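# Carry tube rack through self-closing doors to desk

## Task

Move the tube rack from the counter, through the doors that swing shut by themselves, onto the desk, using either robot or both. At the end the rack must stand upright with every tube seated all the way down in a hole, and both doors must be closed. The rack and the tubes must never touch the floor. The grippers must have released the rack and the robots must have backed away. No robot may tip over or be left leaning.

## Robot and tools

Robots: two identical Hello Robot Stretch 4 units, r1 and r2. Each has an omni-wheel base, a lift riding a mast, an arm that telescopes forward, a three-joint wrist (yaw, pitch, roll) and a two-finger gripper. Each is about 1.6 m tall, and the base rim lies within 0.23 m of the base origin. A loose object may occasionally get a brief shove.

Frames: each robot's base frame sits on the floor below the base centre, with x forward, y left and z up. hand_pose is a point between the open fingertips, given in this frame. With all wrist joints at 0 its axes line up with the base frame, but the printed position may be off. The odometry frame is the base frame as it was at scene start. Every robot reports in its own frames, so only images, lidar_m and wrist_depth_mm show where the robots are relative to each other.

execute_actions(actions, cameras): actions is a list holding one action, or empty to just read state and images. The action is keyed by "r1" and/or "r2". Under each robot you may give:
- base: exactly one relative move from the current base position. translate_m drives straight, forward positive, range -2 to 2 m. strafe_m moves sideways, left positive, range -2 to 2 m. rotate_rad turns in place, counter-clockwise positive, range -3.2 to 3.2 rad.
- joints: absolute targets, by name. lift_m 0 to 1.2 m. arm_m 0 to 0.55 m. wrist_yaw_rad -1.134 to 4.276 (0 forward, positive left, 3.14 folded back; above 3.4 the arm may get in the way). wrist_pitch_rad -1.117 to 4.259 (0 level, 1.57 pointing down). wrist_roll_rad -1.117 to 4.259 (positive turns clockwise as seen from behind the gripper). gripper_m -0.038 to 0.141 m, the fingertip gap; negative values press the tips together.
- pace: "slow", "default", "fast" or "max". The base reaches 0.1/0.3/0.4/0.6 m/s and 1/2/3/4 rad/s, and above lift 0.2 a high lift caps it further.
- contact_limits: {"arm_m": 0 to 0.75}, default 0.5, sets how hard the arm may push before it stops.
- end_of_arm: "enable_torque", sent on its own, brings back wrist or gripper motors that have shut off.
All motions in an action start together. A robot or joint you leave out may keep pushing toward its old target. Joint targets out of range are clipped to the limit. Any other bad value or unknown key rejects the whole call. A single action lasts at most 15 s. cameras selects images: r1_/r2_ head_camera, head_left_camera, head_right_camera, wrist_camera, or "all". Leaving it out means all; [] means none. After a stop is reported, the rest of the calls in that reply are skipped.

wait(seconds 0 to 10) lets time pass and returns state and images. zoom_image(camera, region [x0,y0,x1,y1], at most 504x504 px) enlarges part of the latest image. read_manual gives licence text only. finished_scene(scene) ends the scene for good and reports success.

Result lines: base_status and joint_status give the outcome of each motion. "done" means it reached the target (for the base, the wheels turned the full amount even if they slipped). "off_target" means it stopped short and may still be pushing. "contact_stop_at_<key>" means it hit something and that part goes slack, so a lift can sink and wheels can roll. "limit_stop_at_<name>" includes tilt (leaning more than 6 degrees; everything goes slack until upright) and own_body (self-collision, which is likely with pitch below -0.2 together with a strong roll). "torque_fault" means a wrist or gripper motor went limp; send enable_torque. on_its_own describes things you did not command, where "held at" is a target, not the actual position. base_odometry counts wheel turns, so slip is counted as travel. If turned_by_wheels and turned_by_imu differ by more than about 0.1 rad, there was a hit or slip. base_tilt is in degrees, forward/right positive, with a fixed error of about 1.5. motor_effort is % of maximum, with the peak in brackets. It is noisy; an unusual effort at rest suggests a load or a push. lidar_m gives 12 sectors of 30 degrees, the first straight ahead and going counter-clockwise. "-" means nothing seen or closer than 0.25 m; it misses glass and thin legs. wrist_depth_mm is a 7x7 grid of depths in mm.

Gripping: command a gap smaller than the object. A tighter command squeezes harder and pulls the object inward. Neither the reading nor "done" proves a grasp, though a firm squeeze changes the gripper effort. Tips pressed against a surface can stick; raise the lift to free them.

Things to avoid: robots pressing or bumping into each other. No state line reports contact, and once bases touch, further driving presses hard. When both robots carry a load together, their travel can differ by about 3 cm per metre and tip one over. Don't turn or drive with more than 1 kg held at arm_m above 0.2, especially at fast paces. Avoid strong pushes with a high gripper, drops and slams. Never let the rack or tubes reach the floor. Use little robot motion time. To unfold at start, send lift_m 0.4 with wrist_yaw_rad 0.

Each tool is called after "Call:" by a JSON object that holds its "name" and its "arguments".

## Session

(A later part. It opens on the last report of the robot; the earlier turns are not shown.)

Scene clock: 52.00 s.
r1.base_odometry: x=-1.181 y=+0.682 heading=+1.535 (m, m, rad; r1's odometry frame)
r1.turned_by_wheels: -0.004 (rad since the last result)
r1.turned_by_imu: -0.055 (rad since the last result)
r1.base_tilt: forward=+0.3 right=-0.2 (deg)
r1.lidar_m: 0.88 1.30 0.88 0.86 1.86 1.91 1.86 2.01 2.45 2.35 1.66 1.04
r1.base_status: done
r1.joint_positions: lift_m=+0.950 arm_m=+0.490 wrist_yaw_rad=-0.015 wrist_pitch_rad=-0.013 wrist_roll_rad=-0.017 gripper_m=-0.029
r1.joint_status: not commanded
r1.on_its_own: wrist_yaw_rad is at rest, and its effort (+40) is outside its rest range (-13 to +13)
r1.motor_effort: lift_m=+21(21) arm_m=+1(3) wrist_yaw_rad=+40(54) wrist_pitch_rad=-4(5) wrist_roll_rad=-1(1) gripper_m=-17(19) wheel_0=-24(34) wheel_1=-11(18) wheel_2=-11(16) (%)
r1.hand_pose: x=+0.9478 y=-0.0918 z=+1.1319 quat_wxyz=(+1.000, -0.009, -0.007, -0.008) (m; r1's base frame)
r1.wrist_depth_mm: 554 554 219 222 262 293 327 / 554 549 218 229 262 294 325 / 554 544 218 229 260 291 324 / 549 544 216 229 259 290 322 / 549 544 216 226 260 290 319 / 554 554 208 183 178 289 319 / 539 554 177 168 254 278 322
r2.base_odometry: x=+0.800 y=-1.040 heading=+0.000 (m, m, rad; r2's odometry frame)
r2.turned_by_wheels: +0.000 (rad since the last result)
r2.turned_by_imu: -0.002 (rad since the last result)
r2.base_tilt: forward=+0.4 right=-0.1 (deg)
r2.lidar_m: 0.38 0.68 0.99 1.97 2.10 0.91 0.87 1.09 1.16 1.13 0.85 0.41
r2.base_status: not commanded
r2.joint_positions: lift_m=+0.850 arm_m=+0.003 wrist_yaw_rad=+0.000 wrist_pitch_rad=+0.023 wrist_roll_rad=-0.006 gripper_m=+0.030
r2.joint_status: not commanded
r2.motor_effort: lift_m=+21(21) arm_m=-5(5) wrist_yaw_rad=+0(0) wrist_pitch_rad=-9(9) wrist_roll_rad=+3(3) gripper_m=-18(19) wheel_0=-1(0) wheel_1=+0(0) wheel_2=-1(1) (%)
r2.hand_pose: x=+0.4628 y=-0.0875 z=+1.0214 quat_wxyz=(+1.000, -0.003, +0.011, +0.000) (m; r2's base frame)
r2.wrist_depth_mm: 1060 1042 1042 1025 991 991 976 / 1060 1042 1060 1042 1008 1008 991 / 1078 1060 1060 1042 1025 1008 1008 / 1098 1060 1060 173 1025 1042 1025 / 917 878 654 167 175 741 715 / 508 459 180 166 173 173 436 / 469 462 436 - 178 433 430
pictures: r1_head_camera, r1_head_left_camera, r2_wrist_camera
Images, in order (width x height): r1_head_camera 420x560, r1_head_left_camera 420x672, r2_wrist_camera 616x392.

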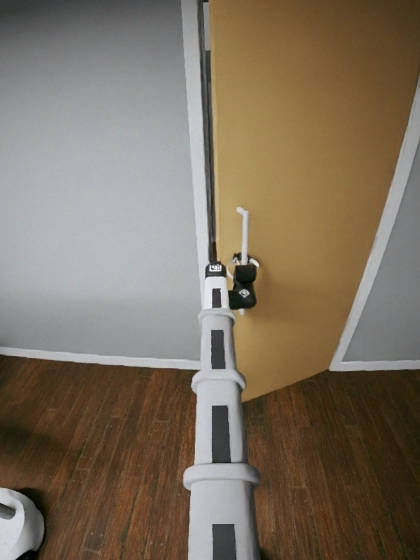

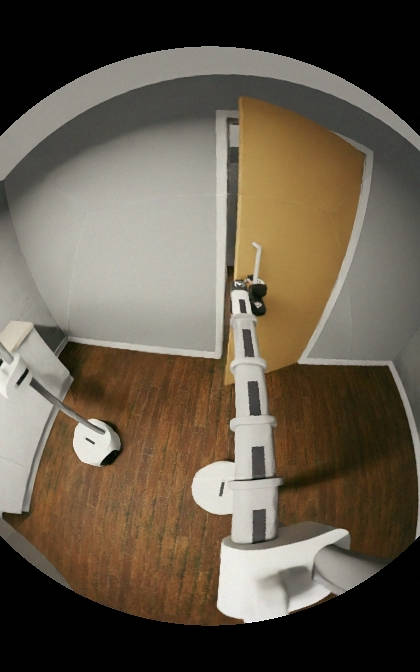

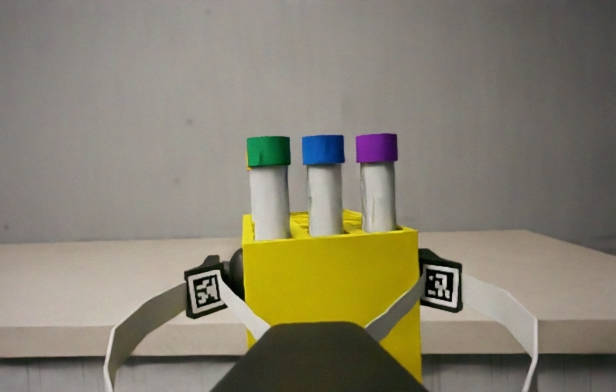

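Call:
{"name": "execute_actions", "arguments": {"actions": [{"r1":{"base":{"strafe_m":-0.14},"joints":{"arm_m":0.34},"pace":"slow"}}], "cameras": []}}

Call:
{"name": "execute_actions", "arguments": {"actions": [{"r1":{"base":{"strafe_m":-0.26},"joints":{"arm_m":0.1},"pace":"slow"}}], "cameras": []}}

Call:
{"name": "execute_actions", "arguments": {"actions": [{"r1":{"base":{"strafe_m":-0.25},"joints":{"arm_m":0.02},"pace":"slow"}}], "cameras": ["r1_head_left_camera","r2_head_right_camera"]}}

Scene clock: 57.10 s.
r1.base_odometry: x=-1.041 y=+0.678 heading=+1.537 (m, m, rad; r1's odometry frame)
r1.turned_by_wheels: +0.002 (rad since the last result)
r1.turned_by_imu: +0.000 (rad since the last result)
r1.base_tilt: forward=+0.2 right=-0.3 (deg)
r1.lidar_m: 0.74 1.34 1.02 0.99 1.99 1.93 1.87 2.02 2.28 2.21 1.65 0.95
r1.base_status: done
r1.joint_positions: lift_m=+0.950 arm_m=+0.341 wrist_yaw_rad=+0.009 wrist_pitch_rad=-0.013 wrist_roll_rad=-0.017 gripper_m=-0.030
r1.joint_status: all done
r1.on_its_own: wrist_yaw_rad is at rest, and its effort (-25) is outside its rest range (-13 to +13)
r1.motor_effort: lift_m=+21(21) arm_m=-4(11) wrist_yaw_rad=-25(43) wrist_pitch_rad=-4(5) wrist_roll_rad=-1(0) gripper_m=-16(21) wheel_0=+11(21) wheel_1=+5(13) wheel_2=+7(9) (%)
r1.hand_pose: x=+0.8009 y=-0.0849 z=+1.1318 quat_wxyz=(+1.000, -0.008, -0.007, +0.004) (m; r1's base frame)
r1.wrist_depth_mm: 715 196 215 255 298 362 445 / 732 196 215 255 298 359 445 / 715 197 214 254 296 359 439 / 707 196 213 254 296 357 433 / 715 195 213 252 294 353 436 / 723 195 177 185 293 353 433 / 707 154 207 166 272 355 427
r2.base_odometry: x=+0.800 y=-1.040 heading=+0.000 (m, m, rad; r2's odometry frame)
r2.turned_by_wheels: +0.000 (rad since the last result)
r2.turned_by_imu: -0.002 (rad since the last result)
r2.base_tilt: forward=+0.3 right=+0.0 (deg)
r2.lidar_m: 0.40 0.67 0.99 1.97 2.09 1.10 1.02 1.27 1.16 1.12 0.86 0.42
r2.base_status: not commanded
r2.joint_positions: lift_m=+0.850 arm_m=+0.003 wrist_yaw_rad=+0.000 wrist_pitch_rad=+0.023 wrist_roll_rad=-0.006 gripper_m=+0.030
r2.joint_status: not commanded
r2.motor_effort: lift_m=+21(21) arm_m=-5(5) wrist_yaw_rad=+2(1) wrist_pitch_rad=-10(9) wrist_roll_rad=+4(3) gripper_m=-19(19) wheel_0=+0(1) wheel_1=+0(0) wheel_2=-1(1) (%)
r2.hand_pose: x=+0.4628 y=-0.0875 z=+1.0214 quat_wxyz=(+1.000, -0.003, +0.011, +0.000) (m; r2's base frame)
r2.wrist_depth_mm: 1060 1060 1042 1025 1008 991 991 / 1060 1060 1060 1025 1025 1008 991 / 1078 1060 1060 1042 1025 1008 1008 / 1098 1078 1078 172 1025 1008 991 / 931 878 661 167 175 741 723 / 508 455 180 166 173 173 436 / 473 466 436 - 179 433 427
pictures: none
No camera images: the call's "cameras" was empty. Leave "cameras" out to get every camera's image.

Scene clock: 60.83 s.
r1.base_odometry: x=-0.782 y=+0.669 heading=+1.537 (m, m, rad; r1's odometry frame)
r1.turned_by_wheels: +0.001 (rad since the last result)
r1.turned_by_imu: +0.001 (rad since the last result)
r1.base_tilt: forward=+0.2 right=-0.3 (deg)
r1.lidar_m: 0.45 1.33 1.40 1.24 2.26 1.95 1.89 2.04 2.00 1.96 1.64 0.90
r1.base_status: done
r1.joint_positions: lift_m=+0.950 arm_m=+0.101 wrist_yaw_rad=+0.004 wrist_pitch_rad=-0.013 wrist_roll_rad=-0.017 gripper_m=-0.029
r1.joint_status: all done
r1.on_its_own: wrist_yaw_rad is at rest, and its effort (-14) is outside its rest range (-13 to +13)
r1.motor_effort: lift_m=+21(21) arm_m=-5(4) wrist_yaw_rad=-14(48) wrist_pitch_rad=-4(5) wrist_roll_rad=+0(0) gripper_m=-13(20) wheel_0=+5(22) wheel_1=-1(3) wheel_2=+3(10) (%)
r1.hand_pose: x=+0.5606 y=-0.0863 z=+1.1319 quat_wxyz=(+1.000, -0.009, -0.007, +0.002) (m; r1's base frame)
r1.wrist_depth_mm: 153 184 216 324 521 878 866 / 153 183 217 324 517 878 891 / 151 183 217 322 508 891 878 / 151 182 216 320 508 878 878 / 150 181 216 319 496 866 866 / 151 180 176 183 500 866 866 / 150 153 204 167 397 878 866
r2.base_odometry: x=+0.800 y=-1.040 heading=+0.000 (m, m, rad; r2's odometry frame)
r2.turned_by_wheels: +0.000 (rad since the last result)
r2.turned_by_imu: -0.002 (rad since the last result)
r2.base_tilt: forward=+0.2 right=-0.1 (deg)
r2.lidar_m: 0.38 0.68 0.98 1.97 2.09 2.96 1.26 1.44 1.16 1.13 0.85 0.43
r2.base_status: not commanded
r2.joint_positions: lift_m=+0.850 arm_m=+0.003 wrist_yaw_rad=+0.000 wrist_pitch_rad=+0.023 wrist_roll_rad=-0.006 gripper_m=+0.030
r2.joint_status: not commanded
r2.motor_effort: lift_m=+21(21) arm_m=-5(5) wrist_yaw_rad=-1(0) wrist_pitch_rad=-9(9) wrist_roll_rad=+4(5) gripper_m=-21(21) wheel_0=-1(1) wheel_1=+0(0) wheel_2=-1(1) (%)
r2.hand_pose: x=+0.4628 y=-0.0875 z=+1.0214 quat_wxyz=(+1.000, -0.003, +0.011, +0.000) (m; r2's base frame)
r2.wrist_depth_mm: 1060 1042 1042 1025 1008 1008 976 / 1078 1060 1042 1025 1008 1008 991 / 1078 1060 1060 1042 1025 1025 991 / 1098 1078 1060 172 1042 1025 1008 / 931 878 654 167 175 732 723 / 504 459 180 167 173 173 436 / 473 459 436 - 178 436 427
pictures: none
No camera images: the call's "cameras" was empty. Leave "cameras" out to get every camera's image.

Scene clock: 64.47 s.
r1.base_odometry: x=-0.532 y=+0.661 heading=+1.537 (m, m, rad; r1's odometry frame)
r1.turned_by_wheels: +0.000 (rad since the last result)
r1.turned_by_imu: -0.001 (rad since the last result)
r1.base_tilt: forward=+0.2 right=-0.3 (deg)
r1.lidar_m: 0.35 1.44 1.86 1.51 2.52 1.95 1.91 2.08 1.76 1.71 1.59 1.21
r1.base_status: done
r1.joint_positions: lift_m=+0.950 arm_m=+0.021 wrist_yaw_rad=+0.005 wrist_pitch_rad=-0.013 wrist_roll_rad=-0.017 gripper_m=-0.029
r1.joint_status: all done
r1.on_its_own: wrist_yaw_rad is at rest, and its effort (-15) is outside its rest range (-13 to +13)
r1.motor_effort: lift_m=+21(21) arm_m=-4(14) wrist_yaw_rad=-15(35) wrist_pitch_rad=-5(8) wrist_roll_rad=-1(0) gripper_m=-16(22) wheel_0=+1(9) wheel_1=+0(5) wheel_2=+2(11) (%)
r1.hand_pose: x=+0.4805 y=-0.0861 z=+1.1318 quat_wxyz=(+1.000, -0.008, -0.007, +0.002) (m; r1's base frame)
r1.wrist_depth_mm: 125 165 220 544 946 946 946 / 125 165 236 535 931 931 931 / 123 165 236 521 946 946 946 / 123 164 235 517 946 917 931 / 122 163 233 517 946 946 931 / 123 161 181 181 946 917 931 / 122 142 212 153 960 931 931
r2.base_odometry: x=+0.800 y=-1.040 heading=+0.000 (m, m, rad; r2's odometry frame)
r2.turned_by_wheels: +0.000 (rad since the last result)
r2.turned_by_imu: -0.001 (rad since the last result)
r2.base_tilt: forward=+0.2 right=+0.0 (deg)
r2.lidar_m: 0.39 0.67 0.99 1.97 2.11 2.96 1.52 1.75 1.17 1.12 0.86 0.43
r2.base_status: not commanded
r2.joint_positions: lift_m=+0.850 arm_m=+0.003 wrist_yaw_rad=+0.000 wrist_pitch_rad=+0.023 wrist_roll_rad=-0.006 gripper_m=+0.030
r2.joint_status: not commanded
r2.motor_effort: lift_m=+21(21) arm_m=-5(5) wrist_yaw_rad=+1(0) wrist_pitch_rad=-9(10) wrist_roll_rad=+4(4) gripper_m=-20(21) wheel_0=-1(1) wheel_1=+0(0) wheel_2=-1(1) (%)
r2.hand_pose: x=+0.4628 y=-0.0875 z=+1.0214 quat_wxyz=(+1.000, -0.003, +0.011, +0.000) (m; r2's base frame)
r2.wrist_depth_mm: 1060 1042 1042 1025 1008 991 991 / 1078 1042 1042 1025 1008 1008 991 / 1060 1060 1060 1025 1025 1008 1008 / 1098 1078 1060 172 1025 1025 1025 / 917 878 654 167 174 741 723 / 512 455 180 166 173 173 436 / 469 462 436 - 179 436 430
pictures: r1_head_left_camera, r2_head_right_camera
Images, in order (width x height): r1_head_left_camera 420x672, r2_head_right_camera 420x672.

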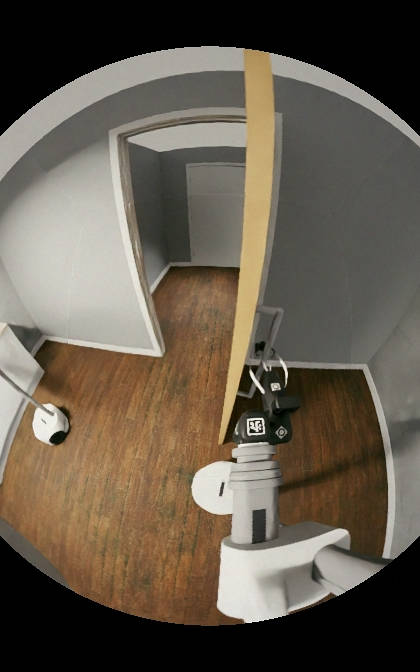

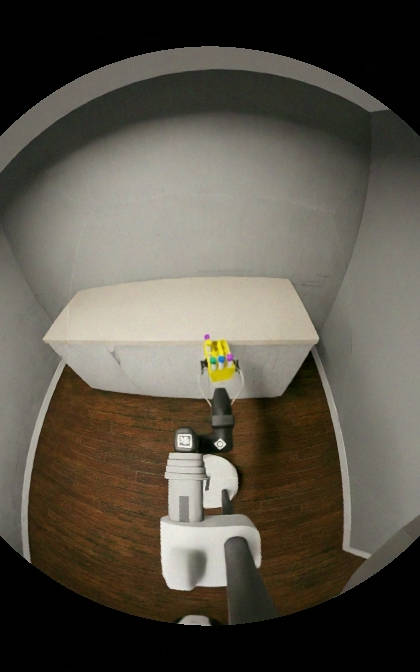

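Call:
{"name": "execute_actions", "arguments": {"actions": [{"r2":{"base":{"rotate_rad":-1.57},"pace":"slow"}}], "cameras": []}}

Call:
{"name": "execute_actions", "arguments": {"actions": [{"r2":{"base":{"strafe_m":-1.1}}}], "cameras": ["r2_head_left_camera"]}}

Scene clock: 68.50 s.
r1.base_odometry: x=-0.532 y=+0.661 heading=+1.537 (m, m, rad; r1's odometry frame)
r1.turned_by_wheels: +0.000 (rad since the last result)
r1.turned_by_imu: -0.001 (rad since the last result)
r1.base_tilt: forward=+0.2 right=-0.3 (deg)
r1.lidar_m: 0.33 1.41 1.63 1.51 2.54 1.96 1.92 2.08 1.74 1.70 1.58 1.23
r1.base_status: not commanded
r1.joint_positions: lift_m=+0.950 arm_m=+0.021 wrist_yaw_rad=+0.005 wrist_pitch_rad=-0.014 wrist_roll_rad=-0.017 gripper_m=-0.030
r1.joint_status: not commanded
r1.on_its_own: wrist_yaw_rad is at rest, and its effort (-14) is outside its rest range (-13 to +13)
r1.motor_effort: lift_m=+21(21) arm_m=-4(4) wrist_yaw_rad=-14(13) wrist_pitch_rad=-4(5) wrist_roll_rad=-1(0) gripper_m=-17(16) wheel_0=+1(1) wheel_1=+1(0) wheel_2=+1(2) (%)
r1.hand_pose: x=+0.4805 y=-0.0861 z=+1.1319 quat_wxyz=(+1.000, -0.008, -0.007, +0.002) (m; r1's base frame)
r1.wrist_depth_mm: 125 165 221 544 946 931 917 / 125 165 237 535 960 931 931 / 123 165 236 525 946 946 946 / 123 164 236 517 946 917 931 / 122 163 233 508 946 931 931 / 123 161 182 182 960 931 946 / 123 142 212 153 946 946 931
r2.base_odometry: x=+0.800 y=-1.040 heading=-1.570 (m, m, rad; r2's odometry frame)
r2.turned_by_wheels: -1.570 (rad since the last result)
r2.turned_by_imu: -1.605 (rad since the last result)
r2.base_tilt: forward=+0.4 right=-0.2 (deg)
r2.lidar_m: 0.39 1.19 0.66 0.61 0.67 0.96 1.97 2.06 2.88 1.49 1.74 0.40
r2.base_status: done
r2.joint_positions: lift_m=+0.850 arm_m=+0.003 wrist_yaw_rad=+0.000 wrist_pitch_rad=+0.023 wrist_roll_rad=-0.006 gripper_m=+0.030
r2.joint_status: not commanded
r2.motor_effort: lift_m=+21(21) arm_m=-5(5) wrist_yaw_rad=+1(1) wrist_pitch_rad=-10(10) wrist_roll_rad=+4(3) gripper_m=-18(20) wheel_0=+0(5) wheel_1=+1(4) wheel_2=+1(4) (%)
r2.hand_pose: x=+0.4628 y=-0.0875 z=+1.0214 quat_wxyz=(+1.000, -0.003, +0.011, +0.000) (m; r2's base frame)
r2.wrist_depth_mm: 904 917 904 891 891 878 866 / 917 917 904 904 891 891 878 / 931 917 917 904 904 891 891 / 946 931 931 173 904 904 891 / 960 931 931 167 175 904 904 / 960 946 180 166 173 173 904 / 960 960 946 - 178 917 904
pictures: none
No camera images: the call's "cameras" was empty. Leave "cameras" out to get every camera's image.

Scene clock: 73.50 s.
r1.base_odometry: x=-0.532 y=+0.661 heading=+1.537 (m, m, rad; r1's odometry frame)
r1.turned_by_wheels: +0.000 (rad since the last result)
r1.turned_by_imu: -0.002 (rad since the last result)
r1.base_tilt: forward=+0.2 right=-0.3 (deg)
r1.lidar_m: 0.33 0.62 0.40 0.41 2.53 1.94 1.91 2.06 1.74 1.69 1.59 1.22
r1.base_status: not commanded
r1.joint_positions: lift_m=+0.950 arm_m=+0.021 wrist_yaw_rad=+0.005 wrist_pitch_rad=-0.014 wrist_roll_rad=-0.017 gripper_m=-0.030
r1.joint_status: not commanded
r1.on_its_own: wrist_yaw_rad is at rest, and its effort (-15) is outside its rest range (-13 to +13)
r1.motor_effort: lift_m=+21(21) arm_m=-4(4) wrist_yaw_rad=-15(15) wrist_pitch_rad=-3(4) wrist_roll_rad=+0(1) gripper_m=-12(15) wheel_0=+1(1) wheel_1=+0(1) wheel_2=+2(2) (%)
r1.hand_pose: x=+0.4805 y=-0.0861 z=+1.1319 quat_wxyz=(+1.000, -0.008, -0.007, +0.002) (m; r1's base frame)
r1.wrist_depth_mm: 125 164 222 549 960 931 931 / 125 165 236 544 960 960 917 / 123 165 236 530 946 931 917 / 123 165 236 525 960 931 931 / 122 163 233 512 931 946 931 / 123 162 181 181 946 931 931 / 123 142 213 153 960 931 917
r2.base_odometry: x=-0.300 y=-1.041 heading=-1.570 (m, m, rad; r2's odometry frame)
r2.turned_by_wheels: +0.000 (rad since the last result)
r2.turned_by_imu: -0.005 (rad since the last result)
r2.base_tilt: forward=+0.1 right=-0.1 (deg)
r2.lidar_m: 0.39 1.15 1.64 1.74 1.85 2.09 2.01 2.10 0.42 0.40 0.59 0.43
r2.base_status: done
r2.joint_positions: lift_m=+0.850 arm_m=+0.003 wrist_yaw_rad=+0.000 wrist_pitch_rad=+0.023 wrist_roll_rad=-0.006 gripper_m=+0.030
r2.joint_status: not commanded
r2.motor_effort: lift_m=+21(21) arm_m=-5(5) wrist_yaw_rad=+1(0) wrist_pitch_rad=-10(9) wrist_roll_rad=+4(3) gripper_m=-22(24) wheel_0=-1(7) wheel_1=+2(8) wheel_2=+0(0) (%)
r2.hand_pose: x=+0.4627 y=-0.0874 z=+1.0214 quat_wxyz=(+1.000, -0.003, +0.011, +0.000) (m; r2's base frame)
r2.wrist_depth_mm: 878 866 866 - - - 1397 / 891 878 878 - - - 1430 / 891 891 878 - - - 1430 / 917 891 891 173 - - 1430 / 904 891 878 167 175 - 1430 / 917 917 180 166 173 173 931 / 931 904 917 - 179 - 946
pictures: r2_head_left_camera
Images, in order (width x height): r2_head_left_camera 420x672.

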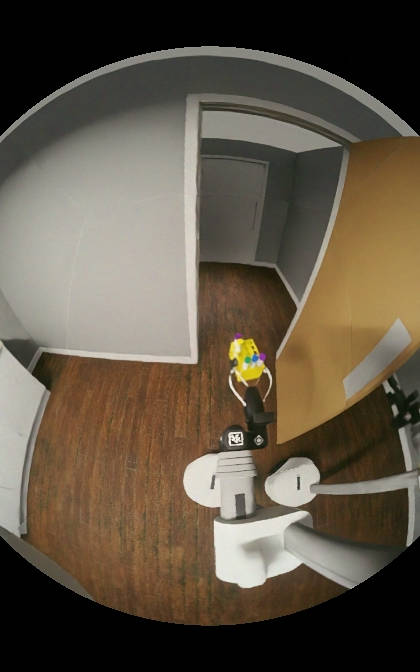

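Forward, then right, then through.

Call:
{"name": "execute_actions", "arguments": {"actions": [{"r2":{"base":{"translate_m":0.6}}}], "cameras": []}}

Call:
{"name": "execute_actions", "arguments": {"actions": [{"r2":{"base":{"strafe_m":-0.22}}}], "cameras": []}}

Call:
{"name": "execute_actions", "arguments": {"actions": [{"r2":{"base":{"translate_m":1.0}}}], "cameras": ["r2_head_left_camera"]}}

Scene clock: 78.70 s.
r1.base_odometry: x=-0.532 y=+0.661 heading=+1.537 (m, m, rad; r1's odometry frame)
r1.turned_by_wheels: +0.000 (rad since the last result)
r1.turned_by_imu: -0.002 (rad since the last result)
r1.base_tilt: forward=+0.2 right=-0.3 (deg)
r1.lidar_m: 0.34 0.71 0.75 2.35 2.53 1.99 1.92 2.05 1.76 1.72 1.57 1.21
r1.base_status: not commanded
r1.joint_positions: lift_m=+0.950 arm_m=+0.021 wrist_yaw_rad=+0.005 wrist_pitch_rad=-0.014 wrist_roll_rad=-0.017 gripper_m=-0.030
r1.joint_status: not commanded
r1.on_its_own: wrist_yaw_rad is at rest, and its effort (-14) is outside its rest range (-13 to +13)
r1.motor_effort: lift_m=+21(21) arm_m=-4(4) wrist_yaw_rad=-14(14) wrist_pitch_rad=-3(3) wrist_roll_rad=-1(1) gripper_m=-17(14) wheel_0=+1(1) wheel_1=+1(0) wheel_2=+2(2) (%)
r1.hand_pose: x=+0.4805 y=-0.0861 z=+1.1319 quat_wxyz=(+1.000, -0.008, -0.007, +0.002) (m; r1's base frame)
r1.wrist_depth_mm: 125 165 222 549 960 931 931 / 125 166 236 539 946 946 931 / 123 165 236 521 960 946 917 / 123 165 235 521 960 946 931 / 122 164 233 517 946 931 931 / 123 161 181 181 960 946 917 / 122 142 213 153 946 931 917
r2.base_odometry: x=-0.300 y=-1.641 heading=-1.570 (m, m, rad; r2's odometry frame)
r2.turned_by_wheels: +0.000 (rad since the last result)
r2.turned_by_imu: -0.006 (rad since the last result)
r2.base_tilt: forward=+0.2 right=-0.2 (deg)
r2.lidar_m: 0.39 0.50 0.74 1.75 1.82 2.72 2.62 0.70 0.58 0.57 0.64 0.42
r2.base_status: done
r2.joint_positions: lift_m=+0.850 arm_m=+0.003 wrist_yaw_rad=+0.000 wrist_pitch_rad=+0.023 wrist_roll_rad=-0.006 gripper_m=+0.030
r2.joint_status: not commanded
r2.motor_effort: lift_m=+21(21) arm_m=-5(5) wrist_yaw_rad=-1(0) wrist_pitch_rad=-9(9) wrist_roll_rad=+4(4) gripper_m=-18(18) wheel_0=-1(7) wheel_1=+1(6) wheel_2=+1(9) (%)
r2.hand_pose: x=+0.4627 y=-0.0874 z=+1.0214 quat_wxyz=(+1.000, -0.003, +0.011, +0.000) (m; r2's base frame)
r2.wrist_depth_mm: 287 1661 - - - - 1808 / 286 1618 - - - - 1863 / 287 1618 - - - - 1808 / 287 1576 - 173 - - 1863 / 285 404 - 167 175 - 1863 / 283 336 180 166 173 173 1921 / 286 402 - - 179 - 1808
pictures: none
No camera images: the call's "cameras" was empty. Leave "cameras" out to get every camera's image.

Scene clock: 80.73 s.
r1.base_odometry: x=-0.532 y=+0.661 heading=+1.537 (m, m, rad; r1's odometry frame)
r1.turned_by_wheels: +0.000 (rad since the last result)
r1.turned_by_imu: -0.001 (rad since the last result)
r1.base_tilt: forward=+0.2 right=-0.3 (deg)
r1.lidar_m: 0.35 0.58 1.85 2.34 2.52 1.96 1.91 2.05 1.75 1.70 1.59 1.22
r1.base_status: not commanded
r1.joint_positions: lift_m=+0.950 arm_m=+0.021 wrist_yaw_rad=+0.005 wrist_pitch_rad=-0.014 wrist_roll_rad=-0.017 gripper_m=-0.030
r1.joint_status: not commanded
r1.on_its_own: wrist_yaw_rad is at rest, and its effort (-14) is outside its rest range (-13 to +13)
r1.motor_effort: lift_m=+21(21) arm_m=-4(4) wrist_yaw_rad=-14(13) wrist_pitch_rad=-4(4) wrist_roll_rad=+0(1) gripper_m=-20(17) wheel_0=+1(1) wheel_1=+1(0) wheel_2=+2(2) (%)
r1.hand_pose: x=+0.4805 y=-0.0861 z=+1.1319 quat_wxyz=(+1.000, -0.008, -0.007, +0.002) (m; r1's base frame)
r1.wrist_depth_mm: 125 165 221 544 960 946 931 / 125 166 236 539 960 946 931 / 123 166 236 525 946 931 931 / 123 164 235 525 960 946 931 / 122 163 233 512 946 931 931 / 123 162 182 182 946 946 904 / 122 142 212 153 931 931 904
r2.base_odometry: x=-0.520 y=-1.641 heading=-1.570 (m, m, rad; r2's odometry frame)
r2.turned_by_wheels: +0.000 (rad since the last result)
r2.turned_by_imu: -0.002 (rad since the last result)
r2.base_tilt: forward=+0.3 right=-0.2 (deg)
r2.lidar_m: 0.40 0.58 0.71 1.97 2.05 2.70 2.61 0.47 0.36 0.36 0.42 0.42
r2.base_status: done
r2.joint_positions: lift_m=+0.850 arm_m=+0.003 wrist_yaw_rad=+0.000 wrist_pitch_rad=+0.023 wrist_roll_rad=-0.006 gripper_m=+0.030
r2.joint_status: not commanded
r2.motor_effort: lift_m=+21(21) arm_m=-5(5) wrist_yaw_rad=+1(1) wrist_pitch_rad=-9(10) wrist_roll_rad=+4(3) gripper_m=-21(21) wheel_0=-1(9) wheel_1=+0(8) wheel_2=+0(1) (%)
r2.hand_pose: x=+0.4627 y=-0.0874 z=+1.0214 quat_wxyz=(+1.000, -0.003, +0.011, +0.000) (m; r2's base frame)
r2.wrist_depth_mm: 1430 - - - - - 1499 / 1397 - - - - - 1499 / 1397 - - 174 - - 1499 / 1366 - - 172 - - 1537 / 1366 - - 167 175 - 1537 / 1366 1756 180 167 174 176 1537 / 1366 1921 - - 178 - 1499
pictures: none
No camera images: the call's "cameras" was empty. Leave "cameras" out to get every camera's image.

Scene clock: 85.57 s.
r1.base_odometry: x=-0.532 y=+0.661 heading=+1.537 (m, m, rad; r1's odometry frame)
r1.turned_by_wheels: +0.000 (rad since the last result)
r1.turned_by_imu: -0.002 (rad since the last result)
r1.base_tilt: forward=+0.2 right=-0.3 (deg)
r1.lidar_m: 0.34 1.40 1.88 2.35 2.50 1.97 1.91 2.06 1.73 1.71 1.58 1.23
r1.base_status: not commanded
r1.joint_positions: lift_m=+0.950 arm_m=+0.021 wrist_yaw_rad=+0.005 wrist_pitch_rad=-0.014 wrist_roll_rad=-0.017 gripper_m=-0.030
r1.joint_status: not commanded
r1.on_its_own: wrist_yaw_rad is at rest, and its effort (-15) is outside its rest range (-13 to +13)
r1.motor_effort: lift_m=+21(21) arm_m=-4(4) wrist_yaw_rad=-15(14) wrist_pitch_rad=-4(4) wrist_roll_rad=-1(1) gripper_m=-15(14) wheel_0=+1(1) wheel_1=+0(1) wheel_2=+1(1) (%)
r1.hand_pose: x=+0.4805 y=-0.0861 z=+1.1319 quat_wxyz=(+1.000, -0.008, -0.007, +0.002) (m; r1's base frame)
r1.wrist_depth_mm: 125 166 222 539 946 931 931 / 125 166 236 539 960 946 946 / 123 165 236 530 960 931 931 / 123 165 236 521 960 931 946 / 122 164 233 512 946 946 931 / 123 161 181 181 946 931 917 / 123 142 213 153 946 931 946
r2.base_odometry: x=-0.519 y=-2.641 heading=-1.570 (m, m, rad; r2's odometry frame)
r2.turned_by_wheels: +0.000 (rad since the last result)
r2.turned_by_imu: -0.008 (rad since the last result)
r2.base_tilt: forward=+0.2 right=-0.2 (deg)
r2.lidar_m: 0.41 1.29 0.93 0.91 0.49 0.47 1.36 0.68 0.62 1.13 1.17 0.40
r2.base_status: done
r2.joint_positions: lift_m=+0.850 arm_m=+0.003 wrist_yaw_rad=+0.000 wrist_pitch_rad=+0.023 wrist_roll_rad=-0.006 gripper_m=+0.030
r2.joint_status: not commanded
r2.motor_effort: lift_m=+21(21) arm_m=-5(5) wrist_yaw_rad=+0(1) wrist_pitch_rad=-9(9) wrist_roll_rad=+4(4) gripper_m=-22(20) wheel_0=-1(4) wheel_1=+1(5) wheel_2=+0(9) (%)
r2.hand_pose: x=+0.4627 y=-0.0874 z=+1.0214 quat_wxyz=(+1.000, -0.003, +0.011, +0.000) (m; r2's base frame)
r2.wrist_depth_mm: 1397 1576 1576 1576 1576 1537 1499 / 1397 1576 1618 1576 1576 1576 1537 / 1397 1618 1618 1576 1576 1618 1537 / 1366 1618 1618 172 1576 1576 1537 / 1336 1661 1618 167 174 1618 1537 / 1366 1618 180 166 174 173 1618 / 1336 1661 1618 - 178 1618 1537
pictures: r2_head_left_camera
Images, in order (width x height): r2_head_left_camera 420x672.

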